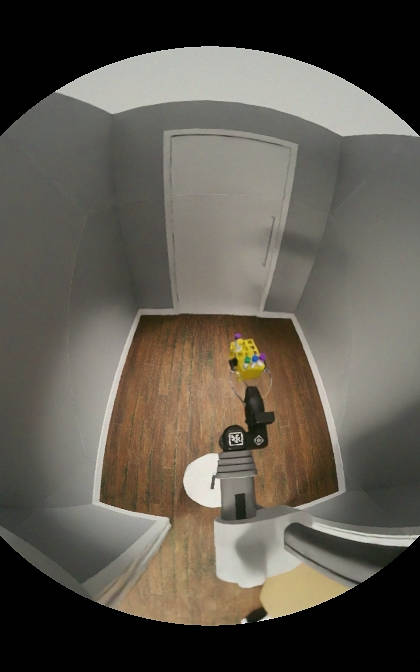

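Call:
{"name": "execute_actions", "arguments": {"actions": [{"r2":{"base":{"translate_m":0.9}}}], "cameras": []}}

Call:
{"name": "execute_actions", "arguments": {"actions": [{"r2":{"base":{"rotate_rad":3.14},"pace":"slow"}}], "cameras": []}}

Call:
{"name": "execute_actions", "arguments": {"actions": [{"r2":{"base":{"translate_m":-1.1},"pace":"slow"}}], "cameras": ["r2_head_left_camera"]}}

Scene clock: 91.33 s.
r1.base_odometry: x=-0.532 y=+0.661 heading=+1.537 (m, m, rad; r1's odometry frame)
r1.turned_by_wheels: +0.000 (rad since the last result)
r1.turned_by_imu: -0.002 (rad since the last result)
r1.base_tilt: forward=+0.2 right=-0.3 (deg)
r1.lidar_m: 0.35 1.41 1.88 2.37 2.51 1.97 1.91 2.08 1.77 1.70 1.61 1.22
r1.base_status: not commanded
r1.joint_positions: lift_m=+0.950 arm_m=+0.021 wrist_yaw_rad=+0.005 wrist_pitch_rad=-0.014 wrist_roll_rad=-0.017 gripper_m=-0.030
r1.joint_status: not commanded
r1.on_its_own: wrist_yaw_rad is at rest, and its effort (-14) is outside its rest range (-13 to +13)
r1.motor_effort: lift_m=+21(21) arm_m=-4(4) wrist_yaw_rad=-14(15) wrist_pitch_rad=-4(4) wrist_roll_rad=+0(1) gripper_m=-17(15) wheel_0=+1(1) wheel_1=+1(1) wheel_2=+2(1) (%)
r1.hand_pose: x=+0.4805 y=-0.0861 z=+1.1319 quat_wxyz=(+1.000, -0.008, -0.007, +0.002) (m; r1's base frame)
r1.wrist_depth_mm: 125 165 220 549 976 960 917 / 126 165 236 539 946 931 931 / 123 165 235 525 960 946 931 / 123 165 234 521 946 946 946 / 122 163 233 512 960 946 931 / 123 161 181 181 946 917 917 / 123 142 212 153 960 931 931
r2.base_odometry: x=-0.518 y=-3.541 heading=-1.570 (m, m, rad; r2's odometry frame)
r2.turned_by_wheels: +0.000 (rad since the last result)
r2.turned_by_imu: -0.008 (rad since the last result)
r2.base_tilt: forward=+0.2 right=-0.1 (deg)
r2.lidar_m: 0.40 0.99 0.95 0.91 0.95 1.30 1.34 1.35 1.19 1.13 1.20 0.42
r2.base_status: done
r2.joint_positions: lift_m=+0.850 arm_m=+0.003 wrist_yaw_rad=+0.000 wrist_pitch_rad=+0.023 wrist_roll_rad=-0.006 gripper_m=+0.030
r2.joint_status: not commanded
r2.motor_effort: lift_m=+21(20) arm_m=-5(5) wrist_yaw_rad=-2(1) wrist_pitch_rad=-10(9) wrist_roll_rad=+4(5) gripper_m=-21(22) wheel_0=-1(3) wheel_1=-1(7) wheel_2=+0(8) (%)
r2.hand_pose: x=+0.4627 y=-0.0874 z=+1.0214 quat_wxyz=(+1.000, -0.003, +0.011, +0.000) (m; r2's base frame)
r2.wrist_depth_mm: 715 707 715 707 699 699 699 / 715 715 715 715 707 699 699 / 732 723 715 715 715 715 707 / 732 732 723 174 715 715 715 / 732 741 732 167 174 723 715 / 750 741 180 167 173 173 723 / 759 750 750 - 179 732 732
pictures: none
No camera images: the call's "cameras" was empty. Leave "cameras" out to get every camera's image.

Scene clock: 95.77 s.
r1.base_odometry: x=-0.532 y=+0.661 heading=+1.537 (m, m, rad; r1's odometry frame)
r1.turned_by_wheels: +0.000 (rad since the last result)
r1.turned_by_imu: -0.001 (rad since the last result)
r1.base_tilt: forward=+0.2 right=-0.3 (deg)
r1.lidar_m: 0.34 1.40 1.87 2.35 2.53 1.95 1.91 2.07 1.76 1.71 1.60 1.22
r1.base_status: not commanded
r1.joint_positions: lift_m=+0.950 arm_m=+0.021 wrist_yaw_rad=+0.005 wrist_pitch_rad=-0.014 wrist_roll_rad=-0.017 gripper_m=-0.030
r1.joint_status: not commanded
r1.on_its_own: wrist_yaw_rad is at rest, and its effort (-15) is outside its rest range (-13 to +13)
r1.motor_effort: lift_m=+21(21) arm_m=-4(4) wrist_yaw_rad=-15(14) wrist_pitch_rad=-4(3) wrist_roll_rad=-1(1) gripper_m=-17(20) wheel_0=+1(1) wheel_1=+0(1) wheel_2=+2(2) (%)
r1.hand_pose: x=+0.4805 y=-0.0861 z=+1.1319 quat_wxyz=(+1.000, -0.008, -0.007, +0.002) (m; r1's base frame)
r1.wrist_depth_mm: 125 166 220 549 960 946 931 / 125 165 237 539 946 946 917 / 123 165 236 530 946 931 946 / 122 164 236 517 960 946 904 / 122 163 234 512 976 931 917 / 123 161 182 181 946 946 917 / 123 142 213 153 931 917 946
r2.base_odometry: x=-0.518 y=-3.541 heading=+1.569 (m, m, rad; r2's odometry frame)
r2.turned_by_wheels: +3.140 (rad since the last result)
r2.turned_by_imu: +3.205 (rad since the last result)
r2.base_tilt: forward=+0.2 right=-0.2 (deg)
r2.lidar_m: 0.39 1.37 1.18 1.14 1.21 0.96 0.95 0.99 0.92 0.89 0.94 0.44
r2.base_status: done
r2.joint_positions: lift_m=+0.850 arm_m=+0.003 wrist_yaw_rad=+0.000 wrist_pitch_rad=+0.023 wrist_roll_rad=-0.006 gripper_m=+0.030
r2.joint_status: not commanded
r2.motor_effort: lift_m=+21(21) arm_m=-5(5) wrist_yaw_rad=-1(0) wrist_pitch_rad=-9(10) wrist_roll_rad=+3(3) gripper_m=-21(22) wheel_0=-2(3) wheel_1=-2(3) wheel_2=-2(5) (%)
r2.hand_pose: x=+0.4628 y=-0.0874 z=+1.0214 quat_wxyz=(+1.000, -0.003, +0.011, +0.000) (m; r2's base frame)
r2.wrist_depth_mm: 1042 1205 1808 - 1060 976 960 / 1042 1160 1756 - - 991 976 / 1042 1160 1618 - 1008 1008 976 / 1060 1182 1618 173 1008 1008 991 / 1078 1182 1397 167 174 1008 1008 / 1078 1078 180 167 173 173 1025 / 1098 1138 1576 - 179 1042 1042
pictures: none
No camera images: the call's "cameras" was empty. Leave "cameras" out to get every camera's image.

action 0: r2: "base": translate_m = -1.1 would last too long for one action: at the pace "slow" translate_m can be at most 0.766 in either direction: name a faster pace, or command the rest in another action

Call:
{"name": "execute_actions", "arguments": {"actions": [{"r2":{"base":{"translate_m":-0.65}}}], "cameras": []}}

Call:
{"name": "execute_actions", "arguments": {"actions": [{"r2":{"base":{"translate_m":-0.5},"pace":"slow"}}], "cameras": ["r2_head_left_camera"]}}

Scene clock: 100.23 s.
r1.base_odometry: x=-0.532 y=+0.661 heading=+1.537 (m, m, rad; r1's odometry frame)
r1.turned_by_wheels: +0.000 (rad since the last result)
r1.turned_by_imu: -0.001 (rad since the last result)
r1.base_tilt: forward=+0.2 right=-0.3 (deg)
r1.lidar_m: 0.35 1.42 1.87 2.34 2.52 1.96 1.91 2.08 1.76 1.70 1.61 1.22
r1.base_status: not commanded
r1.joint_positions: lift_m=+0.950 arm_m=+0.021 wrist_yaw_rad=+0.005 wrist_pitch_rad=-0.014 wrist_roll_rad=-0.017 gripper_m=-0.030
r1.joint_status: not commanded
r1.motor_effort: lift_m=+21(21) arm_m=-4(4) wrist_yaw_rad=-12(15) wrist_pitch_rad=-4(4) wrist_roll_rad=+0(1) gripper_m=-19(16) wheel_0=+1(1) wheel_1=+0(0) wheel_2=+1(2) (%)
r1.hand_pose: x=+0.4805 y=-0.0861 z=+1.1319 quat_wxyz=(+1.000, -0.008, -0.007, +0.002) (m; r1's base frame)
r1.wrist_depth_mm: 125 165 221 549 960 946 931 / 125 165 236 535 960 931 946 / 123 165 236 525 946 931 931 / 123 164 235 521 960 931 931 / 122 164 234 512 960 917 917 / 123 162 182 182 960 946 931 / 123 142 212 153 946 946 931
r2.base_odometry: x=-0.520 y=-4.191 heading=+1.569 (m, m, rad; r2's odometry frame)
r2.turned_by_wheels: +0.000 (rad since the last result)
r2.turned_by_imu: +0.002 (rad since the last result)
r2.base_tilt: forward=+0.3 right=-0.1 (deg)
r2.lidar_m: 0.40 1.61 1.20 1.01 0.40 0.29 0.29 0.31 0.44 0.86 0.92 0.43
r2.base_status: done
r2.joint_positions: lift_m=+0.850 arm_m=+0.003 wrist_yaw_rad=+0.000 wrist_pitch_rad=+0.023 wrist_roll_rad=-0.006 gripper_m=+0.030
r2.joint_status: not commanded
r2.motor_effort: lift_m=+21(21) arm_m=-5(5) wrist_yaw_rad=+1(1) wrist_pitch_rad=-10(9) wrist_roll_rad=+5(3) gripper_m=-21(17) wheel_0=+0(5) wheel_1=+0(5) wheel_2=-2(10) (%)
r2.hand_pose: x=+0.4627 y=-0.0874 z=+1.0214 quat_wxyz=(+1.000, -0.003, +0.011, +0.000) (m; r2's base frame)
r2.wrist_depth_mm: 1708 1661 - - 1618 1576 1205 / 1661 1661 - - 1618 1618 1205 / 1661 1708 1863 - 1618 1618 1229 / 1661 1708 1863 174 1618 1661 1229 / 1661 1708 1661 167 174 1661 1229 / 1618 1756 180 167 173 173 1229 / 1618 1756 1921 - 178 1661 1205
pictures: none
No camera images: the call's "cameras" was empty. Leave "cameras" out to get every camera's image.

Scene clock: 103.37 s.
r1.base_odometry: x=-0.532 y=+0.661 heading=+1.537 (m, m, rad; r1's odometry frame)
r1.turned_by_wheels: +0.000 (rad since the last result)
r1.turned_by_imu: -0.001 (rad since the last result)
r1.base_tilt: forward=+0.2 right=-0.3 (deg)
r1.lidar_m: 0.34 1.40 1.88 2.35 2.52 1.96 1.90 2.05 1.76 1.68 1.62 1.23
r1.base_status: not commanded
r1.joint_positions: lift_m=+0.950 arm_m=+0.021 wrist_yaw_rad=+0.005 wrist_pitch_rad=-0.014 wrist_roll_rad=-0.017 gripper_m=-0.030
r1.joint_status: not commanded
r1.motor_effort: lift_m=+21(21) arm_m=-4(4) wrist_yaw_rad=-13(14) wrist_pitch_rad=-4(4) wrist_roll_rad=-1(0) gripper_m=-15(13) wheel_0=+1(1) wheel_1=+1(1) wheel_2=+1(2) (%)
r1.hand_pose: x=+0.4805 y=-0.0861 z=+1.1319 quat_wxyz=(+1.000, -0.008, -0.007, +0.002) (m; r1's base frame)
r1.wrist_depth_mm: 126 165 222 549 976 946 917 / 125 166 236 535 960 946 931 / 123 165 236 525 946 946 931 / 123 165 235 525 960 960 931 / 122 164 233 512 946 931 931 / 123 161 182 181 917 917 946 / 123 142 213 153 960 931 917
r2.base_odometry: x=-0.564 y=-4.288 heading=+1.506 (m, m, rad; r2's odometry frame)
r2.turned_by_wheels: -0.063 (rad since the last result)
r2.turned_by_imu: -0.135 (rad since the last result)
r2.base_tilt: forward=+0.2 right=-0.2 (deg)
r2.lidar_m: 0.41 1.76 1.18 1.11 0.35 0.25 - 0.25 0.26 0.63 0.94 0.43
r2.base_status: translate_m contact_stop (by the wheels' count: -0.099 of -0.500)
r2.joint_positions: lift_m=+0.850 arm_m=+0.003 wrist_yaw_rad=+0.000 wrist_pitch_rad=+0.023 wrist_roll_rad=-0.006 gripper_m=+0.030
r2.joint_status: not commanded
r2.on_its_own: the wheels are slack since a contact_stop
r2.motor_effort: lift_m=+18(21) arm_m=-3(5) wrist_yaw_rad=-1(9) wrist_pitch_rad=-8(12) wrist_roll_rad=+3(4) gripper_m=-20(19) wheel_0=+0(31) wheel_1=+0(23) wheel_2=+0(33) (%)
r2.hand_pose: x=+0.4624 y=-0.0874 z=+1.0217 quat_wxyz=(+1.000, -0.003, +0.011, +0.000) (m; r2's base frame)
r2.wrist_depth_mm: 1661 1618 - - 1808 1499 1060 / 1661 1661 - - 1756 1464 1060 / 1661 1661 - 1756 1808 1499 1042 / 1661 1708 - 192 1808 1499 1060 / 1708 1708 - 176 181 1430 1078 / 1708 1756 182 170 174 176 1078 / 1708 1756 - - 1863 1576 1098
pictures: r2_head_left_camera
Images, in order (width x height): r2_head_left_camera 420x672.

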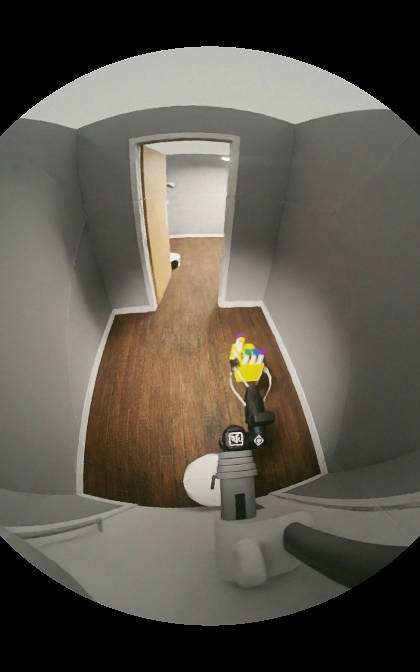

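Call:
{"name": "execute_actions", "arguments": {"actions": [{"r2":{"base":{"translate_m":1.2}},"r1":{"joints":{"gripper_m":0.1}}}], "cameras": []}}

Call:
{"name": "execute_actions", "arguments": {"actions": [{"r2":{"base":{"strafe_m":0.7}}}], "cameras": ["r1_head_left_camera","r2_head_left_camera"]}}

Scene clock: 109.90 s.
r1.base_odometry: x=-0.532 y=+0.661 heading=+1.538 (m, m, rad; r1's odometry frame)
r1.turned_by_wheels: +0.000 (rad since the last result)
r1.turned_by_imu: -0.002 (rad since the last result)
r1.base_tilt: forward=+0.2 right=-0.3 (deg)
r1.lidar_m: 0.36 1.43 1.88 2.35 2.52 1.96 1.91 2.06 1.76 1.71 1.61 1.21
r1.base_status: not commanded
r1.joint_positions: lift_m=+0.950 arm_m=+0.020 wrist_yaw_rad=+0.004 wrist_pitch_rad=-0.013 wrist_roll_rad=-0.017 gripper_m=+0.100
r1.joint_status: all done
r1.motor_effort: lift_m=+21(21) arm_m=-2(4) wrist_yaw_rad=-13(15) wrist_pitch_rad=-5(5) wrist_roll_rad=-1(1) gripper_m=+1(18) wheel_0=+3(4) wheel_1=+3(2) wheel_2=+0(2) (%)
r1.hand_pose: x=+0.4801 y=-0.0863 z=+1.1318 quat_wxyz=(+1.000, -0.008, -0.007, +0.002) (m; r1's base frame)
r1.wrist_depth_mm: 168 208 324 634 976 931 931 / 168 209 325 615 960 931 931 / 166 209 324 615 946 931 946 / 166 210 324 597 946 946 931 / 165 208 322 597 946 931 904 / 166 188 317 585 198 931 946 / 165 191 159 151 960 917 917
r2.base_odometry: x=-0.486 y=-3.091 heading=+1.506 (m, m, rad; r2's odometry frame)
r2.turned_by_wheels: +0.000 (rad since the last result)
r2.turned_by_imu: -0.010 (rad since the last result)
r2.base_tilt: forward=+0.2 right=-0.1 (deg)
r2.lidar_m: 0.44 1.01 1.01 1.21 1.25 1.51 1.39 1.31 0.87 0.81 0.84 0.43
r2.base_status: done
r2.joint_positions: lift_m=+0.850 arm_m=+0.003 wrist_yaw_rad=+0.000 wrist_pitch_rad=+0.023 wrist_roll_rad=-0.006 gripper_m=+0.030
r2.joint_status: not commanded
r2.motor_effort: lift_m=+18(18) arm_m=-3(3) wrist_yaw_rad=+1(1) wrist_pitch_rad=-9(9) wrist_roll_rad=+4(3) gripper_m=-21(19) wheel_0=-1(2) wheel_1=+0(4) wheel_2=+1(9) (%)
r2.hand_pose: x=+0.4624 y=-0.0874 z=+1.0217 quat_wxyz=(+1.000, -0.003, +0.011, +0.000) (m; r2's base frame)
r2.wrist_depth_mm: 1008 1464 - - 580 591 609 / 1025 1430 - - 591 603 615 / 1008 1397 - 621 585 603 615 / 1008 1397 - 192 580 609 621 / 1008 1366 - 177 180 615 634 / 991 1229 182 170 174 176 634 / 991 1281 1921 - 615 627 640
pictures: none
No camera images: the call's "cameras" was empty. Leave "cameras" out to get every camera's image.

Scene clock: 113.57 s.
r1.base_odometry: x=-0.532 y=+0.661 heading=+1.538 (m, m, rad; r1's odometry frame)
r1.turned_by_wheels: +0.000 (rad since the last result)
r1.turned_by_imu: -0.001 (rad since the last result)
r1.base_tilt: forward=+0.2 right=-0.3 (deg)
r1.lidar_m: 0.34 1.42 1.88 2.35 2.52 1.95 1.90 2.05 1.73 1.70 1.60 1.22
r1.base_status: not commanded
r1.joint_positions: lift_m=+0.950 arm_m=+0.020 wrist_yaw_rad=+0.004 wrist_pitch_rad=-0.013 wrist_roll_rad=-0.017 gripper_m=+0.100
r1.joint_status: not commanded
r1.motor_effort: lift_m=+21(21) arm_m=-2(2) wrist_yaw_rad=-12(15) wrist_pitch_rad=-5(6) wrist_roll_rad=+0(0) gripper_m=+0(4) wheel_0=+3(3) wheel_1=+2(2) wheel_2=+0(1) (%)
r1.hand_pose: x=+0.4801 y=-0.0863 z=+1.1318 quat_wxyz=(+1.000, -0.008, -0.007, +0.002) (m; r1's base frame)
r1.wrist_depth_mm: 168 208 325 627 960 946 917 / 169 208 324 615 960 946 931 / 166 208 325 609 946 931 931 / 165 208 322 597 960 931 917 / 165 206 317 591 960 946 917 / 166 188 317 585 196 946 931 / 165 190 159 151 946 931 931
r2.base_odometry: x=-1.185 y=-3.045 heading=+1.506 (m, m, rad; r2's odometry frame)
r2.turned_by_wheels: +0.000 (rad since the last result)
r2.turned_by_imu: +0.002 (rad since the last result)
r2.base_tilt: forward=+0.1 right=-0.2 (deg)
r2.lidar_m: 0.42 0.72 0.58 0.52 0.53 0.71 1.40 1.49 1.62 1.51 1.16 0.44
r2.base_status: done
r2.joint_positions: lift_m=+0.850 arm_m=+0.003 wrist_yaw_rad=+0.000 wrist_pitch_rad=+0.023 wrist_roll_rad=-0.006 gripper_m=+0.030
r2.joint_status: not commanded
r2.motor_effort: lift_m=+18(18) arm_m=-3(3) wrist_yaw_rad=-1(1) wrist_pitch_rad=-9(9) wrist_roll_rad=+4(4) gripper_m=-22(19) wheel_0=+1(6) wheel_1=-1(8) wheel_2=-1(2) (%)
r2.hand_pose: x=+0.4624 y=-0.0874 z=+1.0217 quat_wxyz=(+1.000, -0.003, +0.011, +0.000) (m; r2's base frame)
r2.wrist_depth_mm: 477 488 496 1281 - - - / 480 492 488 1229 - - - / 488 496 492 621 - - - / 488 500 504 193 - - - / 492 504 500 176 180 - - / 496 500 182 170 174 176 - / 500 512 508 - 1921 - 1983
pictures: r1_head_left_camera, r2_head_left_camera
Images, in order (width x height): r1_head_left_camera 420x672, r2_head_left_camera 420x672.

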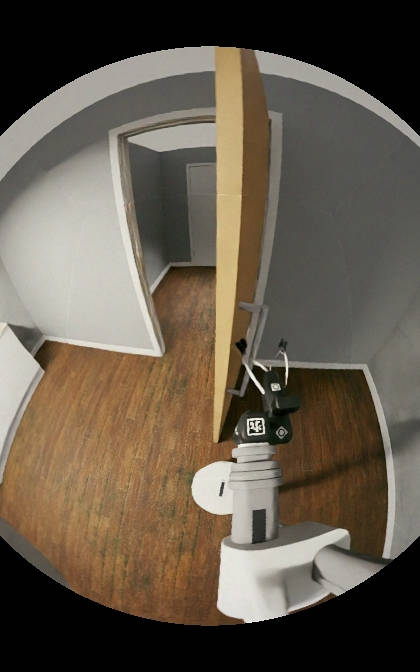

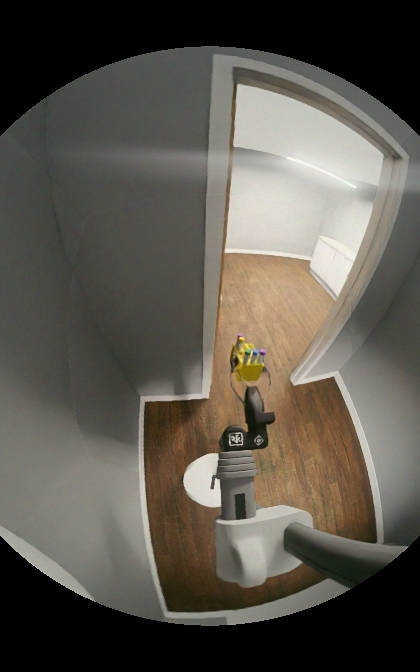

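Call:
{"name": "execute_actions", "arguments": {"actions": [{"r2":{"base":{"rotate_rad":-3.0},"pace":"slow"}}], "cameras": []}}

Call:
{"name": "execute_actions", "arguments": {"actions": [{"r1":{"base":{"translate_m":-0.15},"pace":"fast"}}], "cameras": []}}

Call:
{"name": "execute_actions", "arguments": {"actions": [{"r1":{"base":{"strafe_m":0.5},"pace":"fast"}}], "cameras": []}}

Call:
{"name": "execute_actions", "arguments": {"actions": [{"r1":{"base":{"translate_m":0.8},"pace":"fast"}}], "cameras": ["r1_head_left_camera"]}}

Scene clock: 119.90 s.
r1.base_odometry: x=-0.532 y=+0.661 heading=+1.538 (m, m, rad; r1's odometry frame)
r1.turned_by_wheels: +0.000 (rad since the last result)
r1.turned_by_imu: -0.002 (rad since the last result)
r1.base_tilt: forward=+0.2 right=-0.3 (deg)
r1.lidar_m: 0.37 1.40 1.87 2.35 2.53 1.95 1.91 2.07 1.73 1.68 1.62 1.21
r1.base_status: not commanded
r1.joint_positions: lift_m=+0.950 arm_m=+0.020 wrist_yaw_rad=+0.004 wrist_pitch_rad=-0.013 wrist_roll_rad=-0.017 gripper_m=+0.100
r1.joint_status: not commanded
r1.motor_effort: lift_m=+21(21) arm_m=-3(3) wrist_yaw_rad=-13(12) wrist_pitch_rad=-4(5) wrist_roll_rad=-1(1) gripper_m=-1(5) wheel_0=+3(3) wheel_1=+2(2) wheel_2=+0(0) (%)
r1.hand_pose: x=+0.4801 y=-0.0863 z=+1.1318 quat_wxyz=(+1.000, -0.008, -0.007, +0.002) (m; r1's base frame)
r1.wrist_depth_mm: 169 208 327 621 960 931 917 / 169 209 324 621 960 917 931 / 166 208 322 615 946 946 917 / 166 208 322 603 946 946 917 / 165 207 320 591 946 946 931 / 166 189 317 580 198 931 931 / 165 191 159 152 946 931 931
r2.base_odometry: x=-1.185 y=-3.045 heading=-1.494 (m, m, rad; r2's odometry frame)
r2.turned_by_wheels: -3.000 (rad since the last result)
r2.turned_by_imu: -3.066 (rad since the last result)
r2.base_tilt: forward=+0.3 right=-0.2 (deg)
r2.lidar_m: 0.44 1.54 1.58 1.51 1.18 3.74 0.72 0.74 0.54 0.51 0.55 0.46
r2.base_status: done
r2.joint_positions: lift_m=+0.850 arm_m=+0.003 wrist_yaw_rad=+0.000 wrist_pitch_rad=+0.023 wrist_roll_rad=-0.006 gripper_m=+0.030
r2.joint_status: not commanded
r2.motor_effort: lift_m=+18(19) arm_m=-3(3) wrist_yaw_rad=+0(1) wrist_pitch_rad=-9(9) wrist_roll_rad=+3(4) gripper_m=-18(21) wheel_0=+2(2) wheel_1=+2(5) wheel_2=+1(7) (%)
r2.hand_pose: x=+0.4624 y=-0.0874 z=+1.0217 quat_wxyz=(+1.000, -0.003, +0.011, +0.000) (m; r2's base frame)
r2.wrist_depth_mm: 1229 1229 1229 1229 1205 991 683 / 1255 1255 1255 1205 1229 1008 683 / 1255 1255 1255 1160 1229 1025 691 / 1281 1255 1255 193 1229 1042 699 / 1281 1281 1281 176 180 991 707 / 1308 1281 182 170 173 176 715 / 1336 1308 1281 - 1281 1078 723
pictures: none
No camera images: the call's "cameras" was empty. Leave "cameras" out to get every camera's image.

Scene clock: 121.57 s.
r1.base_odometry: x=-0.537 y=+0.511 heading=+1.537 (m, m, rad; r1's odometry frame)
r1.turned_by_wheels: +0.000 (rad since the last result)
r1.turned_by_imu: +0.000 (rad since the last result)
r1.base_tilt: forward=+0.1 right=-0.3 (deg)
r1.lidar_m: 0.85 0.72 2.12 2.37 2.35 1.81 1.76 1.89 1.76 1.70 1.77 1.37
r1.base_status: done
r1.joint_positions: lift_m=+0.950 arm_m=+0.020 wrist_yaw_rad=+0.000 wrist_pitch_rad=-0.013 wrist_roll_rad=-0.017 gripper_m=+0.100
r1.joint_status: not commanded
r1.motor_effort: lift_m=+21(21) arm_m=-2(2) wrist_yaw_rad=-1(17) wrist_pitch_rad=-5(7) wrist_roll_rad=-1(0) gripper_m=+0(3) wheel_0=-1(4) wheel_1=+0(7) wheel_2=-1(10) (%)
r1.hand_pose: x=+0.4798 y=-0.0874 z=+1.1317 quat_wxyz=(+1.000, -0.009, -0.006, +0.000) (m; r1's base frame)
r1.wrist_depth_mm: 535 627 788 1025 1098 1098 1078 / 539 640 778 1008 1078 1078 1078 / 530 621 778 1008 1118 1098 1078 / 525 634 778 976 1118 1060 1078 / 530 621 759 991 1078 1060 1060 / 530 580 750 976 198 1078 1078 / 530 569 715 151 1098 1118 1098
r2.base_odometry: x=-1.185 y=-3.045 heading=-1.494 (m, m, rad; r2's odometry frame)
r2.turned_by_wheels: +0.000 (rad since the last result)
r2.turned_by_imu: -0.001 (rad since the last result)
r2.base_tilt: forward=+0.3 right=-0.1 (deg)
r2.lidar_m: 0.44 1.54 1.56 1.51 1.17 1.11 0.73 0.76 0.54 0.52 0.56 0.46
r2.base_status: not commanded
r2.joint_positions: lift_m=+0.850 arm_m=+0.003 wrist_yaw_rad=+0.000 wrist_pitch_rad=+0.023 wrist_roll_rad=-0.006 gripper_m=+0.030
r2.joint_status: not commanded
r2.motor_effort: lift_m=+18(18) arm_m=-3(3) wrist_yaw_rad=+0(1) wrist_pitch_rad=-9(9) wrist_roll_rad=+3(5) gripper_m=-20(16) wheel_0=+2(2) wheel_1=+2(2) wheel_2=+1(1) (%)
r2.hand_pose: x=+0.4624 y=-0.0874 z=+1.0217 quat_wxyz=(+1.000, -0.003, +0.011, +0.000) (m; r2's base frame)
r2.wrist_depth_mm: 1255 1229 1205 1205 1229 1008 683 / 1255 1255 1229 1229 1229 1025 691 / 1255 1255 1255 1160 1229 1025 691 / 1281 1281 1255 193 1255 1042 699 / 1281 1281 1255 177 180 976 699 / 1308 1281 182 170 174 176 707 / 1308 1308 1308 - 1255 1078 723
pictures: none
No camera images: the call's "cameras" was empty. Leave "cameras" out to get every camera's image.

Scene clock: 124.23 s.
r1.base_odometry: x=-1.036 y=+0.528 heading=+1.537 (m, m, rad; r1's odometry frame)
r1.turned_by_wheels: +0.000 (rad since the last result)
r1.turned_by_imu: +0.000 (rad since the last result)
r1.base_tilt: forward=+0.2 right=-0.3 (deg)
r1.lidar_m: 1.35 1.49 1.91 1.86 2.00 1.74 1.72 1.84 2.26 2.18 1.85 1.41
r1.base_status: done
r1.joint_positions: lift_m=+0.950 arm_m=+0.020 wrist_yaw_rad=+0.000 wrist_pitch_rad=-0.013 wrist_roll_rad=-0.017 gripper_m=+0.100
r1.joint_status: not commanded
r1.motor_effort: lift_m=+20(21) arm_m=-2(3) wrist_yaw_rad=-3(2) wrist_pitch_rad=-6(6) wrist_roll_rad=+0(0) gripper_m=+1(1) wheel_0=+0(12) wheel_1=-2(8) wheel_2=-1(3) (%)
r1.hand_pose: x=+0.4798 y=-0.0874 z=+1.1318 quat_wxyz=(+1.000, -0.009, -0.006, +0.000) (m; r1's base frame)
r1.wrist_depth_mm: 1205 1182 1182 1160 1160 1138 1118 / 1229 1205 1205 1138 1138 1138 1118 / 1229 1205 1182 1182 1160 1138 1118 / 1229 1182 1160 1160 1138 1138 1118 / 1255 1182 1182 1160 1160 1138 1118 / 1205 1182 1160 1182 198 1138 1138 / 1205 1182 1182 151 1118 1138 1098
r2.base_odometry: x=-1.185 y=-3.045 heading=-1.494 (m, m, rad; r2's odometry frame)
r2.turned_by_wheels: +0.000 (rad since the last result)
r2.turned_by_imu: -0.001 (rad since the last result)
r2.base_tilt: forward=+0.3 right=-0.2 (deg)
r2.lidar_m: 0.44 1.54 1.57 1.51 1.13 0.83 0.72 0.74 0.53 0.52 0.54 0.46
r2.base_status: not commanded
r2.joint_positions: lift_m=+0.850 arm_m=+0.003 wrist_yaw_rad=+0.000 wrist_pitch_rad=+0.023 wrist_roll_rad=-0.006 gripper_m=+0.030
r2.joint_status: not commanded
r2.motor_effort: lift_m=+18(18) arm_m=-3(3) wrist_yaw_rad=-1(1) wrist_pitch_rad=-9(9) wrist_roll_rad=+3(4) gripper_m=-21(18) wheel_0=+2(2) wheel_1=+2(2) wheel_2=+1(1) (%)
r2.hand_pose: x=+0.4624 y=-0.0874 z=+1.0217 quat_wxyz=(+1.000, -0.003, +0.011, +0.000) (m; r2's base frame)
r2.wrist_depth_mm: 1255 1229 1229 1229 1205 1008 683 / 1281 1229 1255 1229 1205 1025 691 / 1281 1255 1255 1182 1205 1025 691 / 1281 1281 1255 193 1229 1042 699 / 1281 1281 1281 176 180 976 707 / 1308 1281 182 170 173 176 707 / 1336 1308 1281 - 1281 1078 723
pictures: none
No camera images: the call's "cameras" was empty. Leave "cameras" out to get every camera's image.

Scene clock: 127.93 s.
r1.base_odometry: x=-1.010 y=+1.327 heading=+1.537 (m, m, rad; r1's odometry frame)
r1.turned_by_wheels: +0.000 (rad since the last result)
r1.turned_by_imu: -0.004 (rad since the last result)
r1.base_tilt: forward=+0.2 right=-0.3 (deg)
r1.lidar_m: 0.54 0.63 0.95 1.78 1.95 2.58 2.53 2.70 2.33 1.83 0.80 0.60
r1.base_status: done
r1.joint_positions: lift_m=+0.950 arm_m=+0.020 wrist_yaw_rad=+0.000 wrist_pitch_rad=-0.013 wrist_roll_rad=-0.017 gripper_m=+0.100
r1.joint_status: not commanded
r1.motor_effort: lift_m=+20(20) arm_m=-3(3) wrist_yaw_rad=+0(1) wrist_pitch_rad=-6(6) wrist_roll_rad=-1(1) gripper_m=-1(2) wheel_0=+0(5) wheel_1=+0(5) wheel_2=+1(7) (%)
r1.hand_pose: x=+0.4798 y=-0.0874 z=+1.1318 quat_wxyz=(+1.000, -0.009, -0.006, +0.000) (m; r1's base frame)
r1.wrist_depth_mm: 364 357 355 351 347 343 342 / 353 362 355 353 347 340 340 / 351 359 355 351 347 343 338 / 351 355 353 351 347 342 338 / 351 357 353 349 345 342 340 / 349 357 351 347 197 343 336 / 362 301 353 151 347 340 338
r2.base_odometry: x=-1.185 y=-3.045 heading=-1.494 (m, m, rad; r2's odometry frame)
r2.turned_by_wheels: +0.000 (rad since the last result)
r2.turned_by_imu: -0.002 (rad since the last result)
r2.base_tilt: forward=+0.2 right=-0.2 (deg)
r2.lidar_m: 0.43 1.54 1.55 1.52 1.13 0.82 0.72 0.71 0.54 0.51 0.54 0.45
r2.base_status: not commanded
r2.joint_positions: lift_m=+0.850 arm_m=+0.003 wrist_yaw_rad=+0.000 wrist_pitch_rad=+0.023 wrist_roll_rad=-0.006 gripper_m=+0.030
r2.joint_status: not commanded
r2.motor_effort: lift_m=+18(18) arm_m=-3(3) wrist_yaw_rad=+0(0) wrist_pitch_rad=-9(10) wrist_roll_rad=+3(4) gripper_m=-21(17) wheel_0=+2(2) wheel_1=+2(2) wheel_2=+1(1) (%)
r2.hand_pose: x=+0.4624 y=-0.0874 z=+1.0217 quat_wxyz=(+1.000, -0.003, +0.011, +0.000) (m; r2's base frame)
r2.wrist_depth_mm: 1255 1229 1229 1229 1205 1008 683 / 1255 1255 1255 1229 1229 1025 683 / 1255 1229 1255 1160 1205 1042 699 / 1255 1255 1255 192 1229 1042 699 / 1281 1281 1255 177 180 976 699 / 1281 1281 182 170 174 176 707 / 1336 1308 1308 - 1281 1078 715
pictures: r1_head_left_camera
Images, in order (width x height): r1_head_left_camera 420x672.

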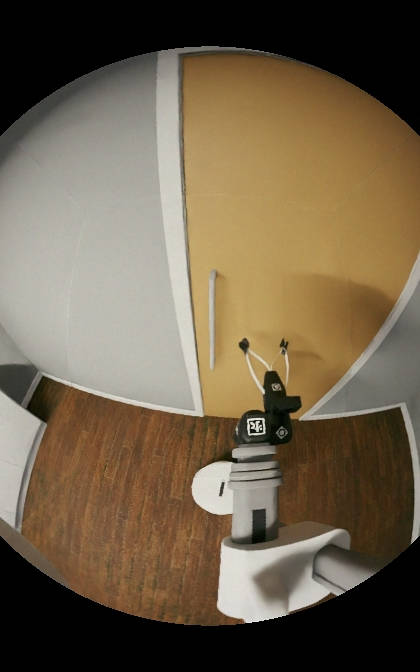

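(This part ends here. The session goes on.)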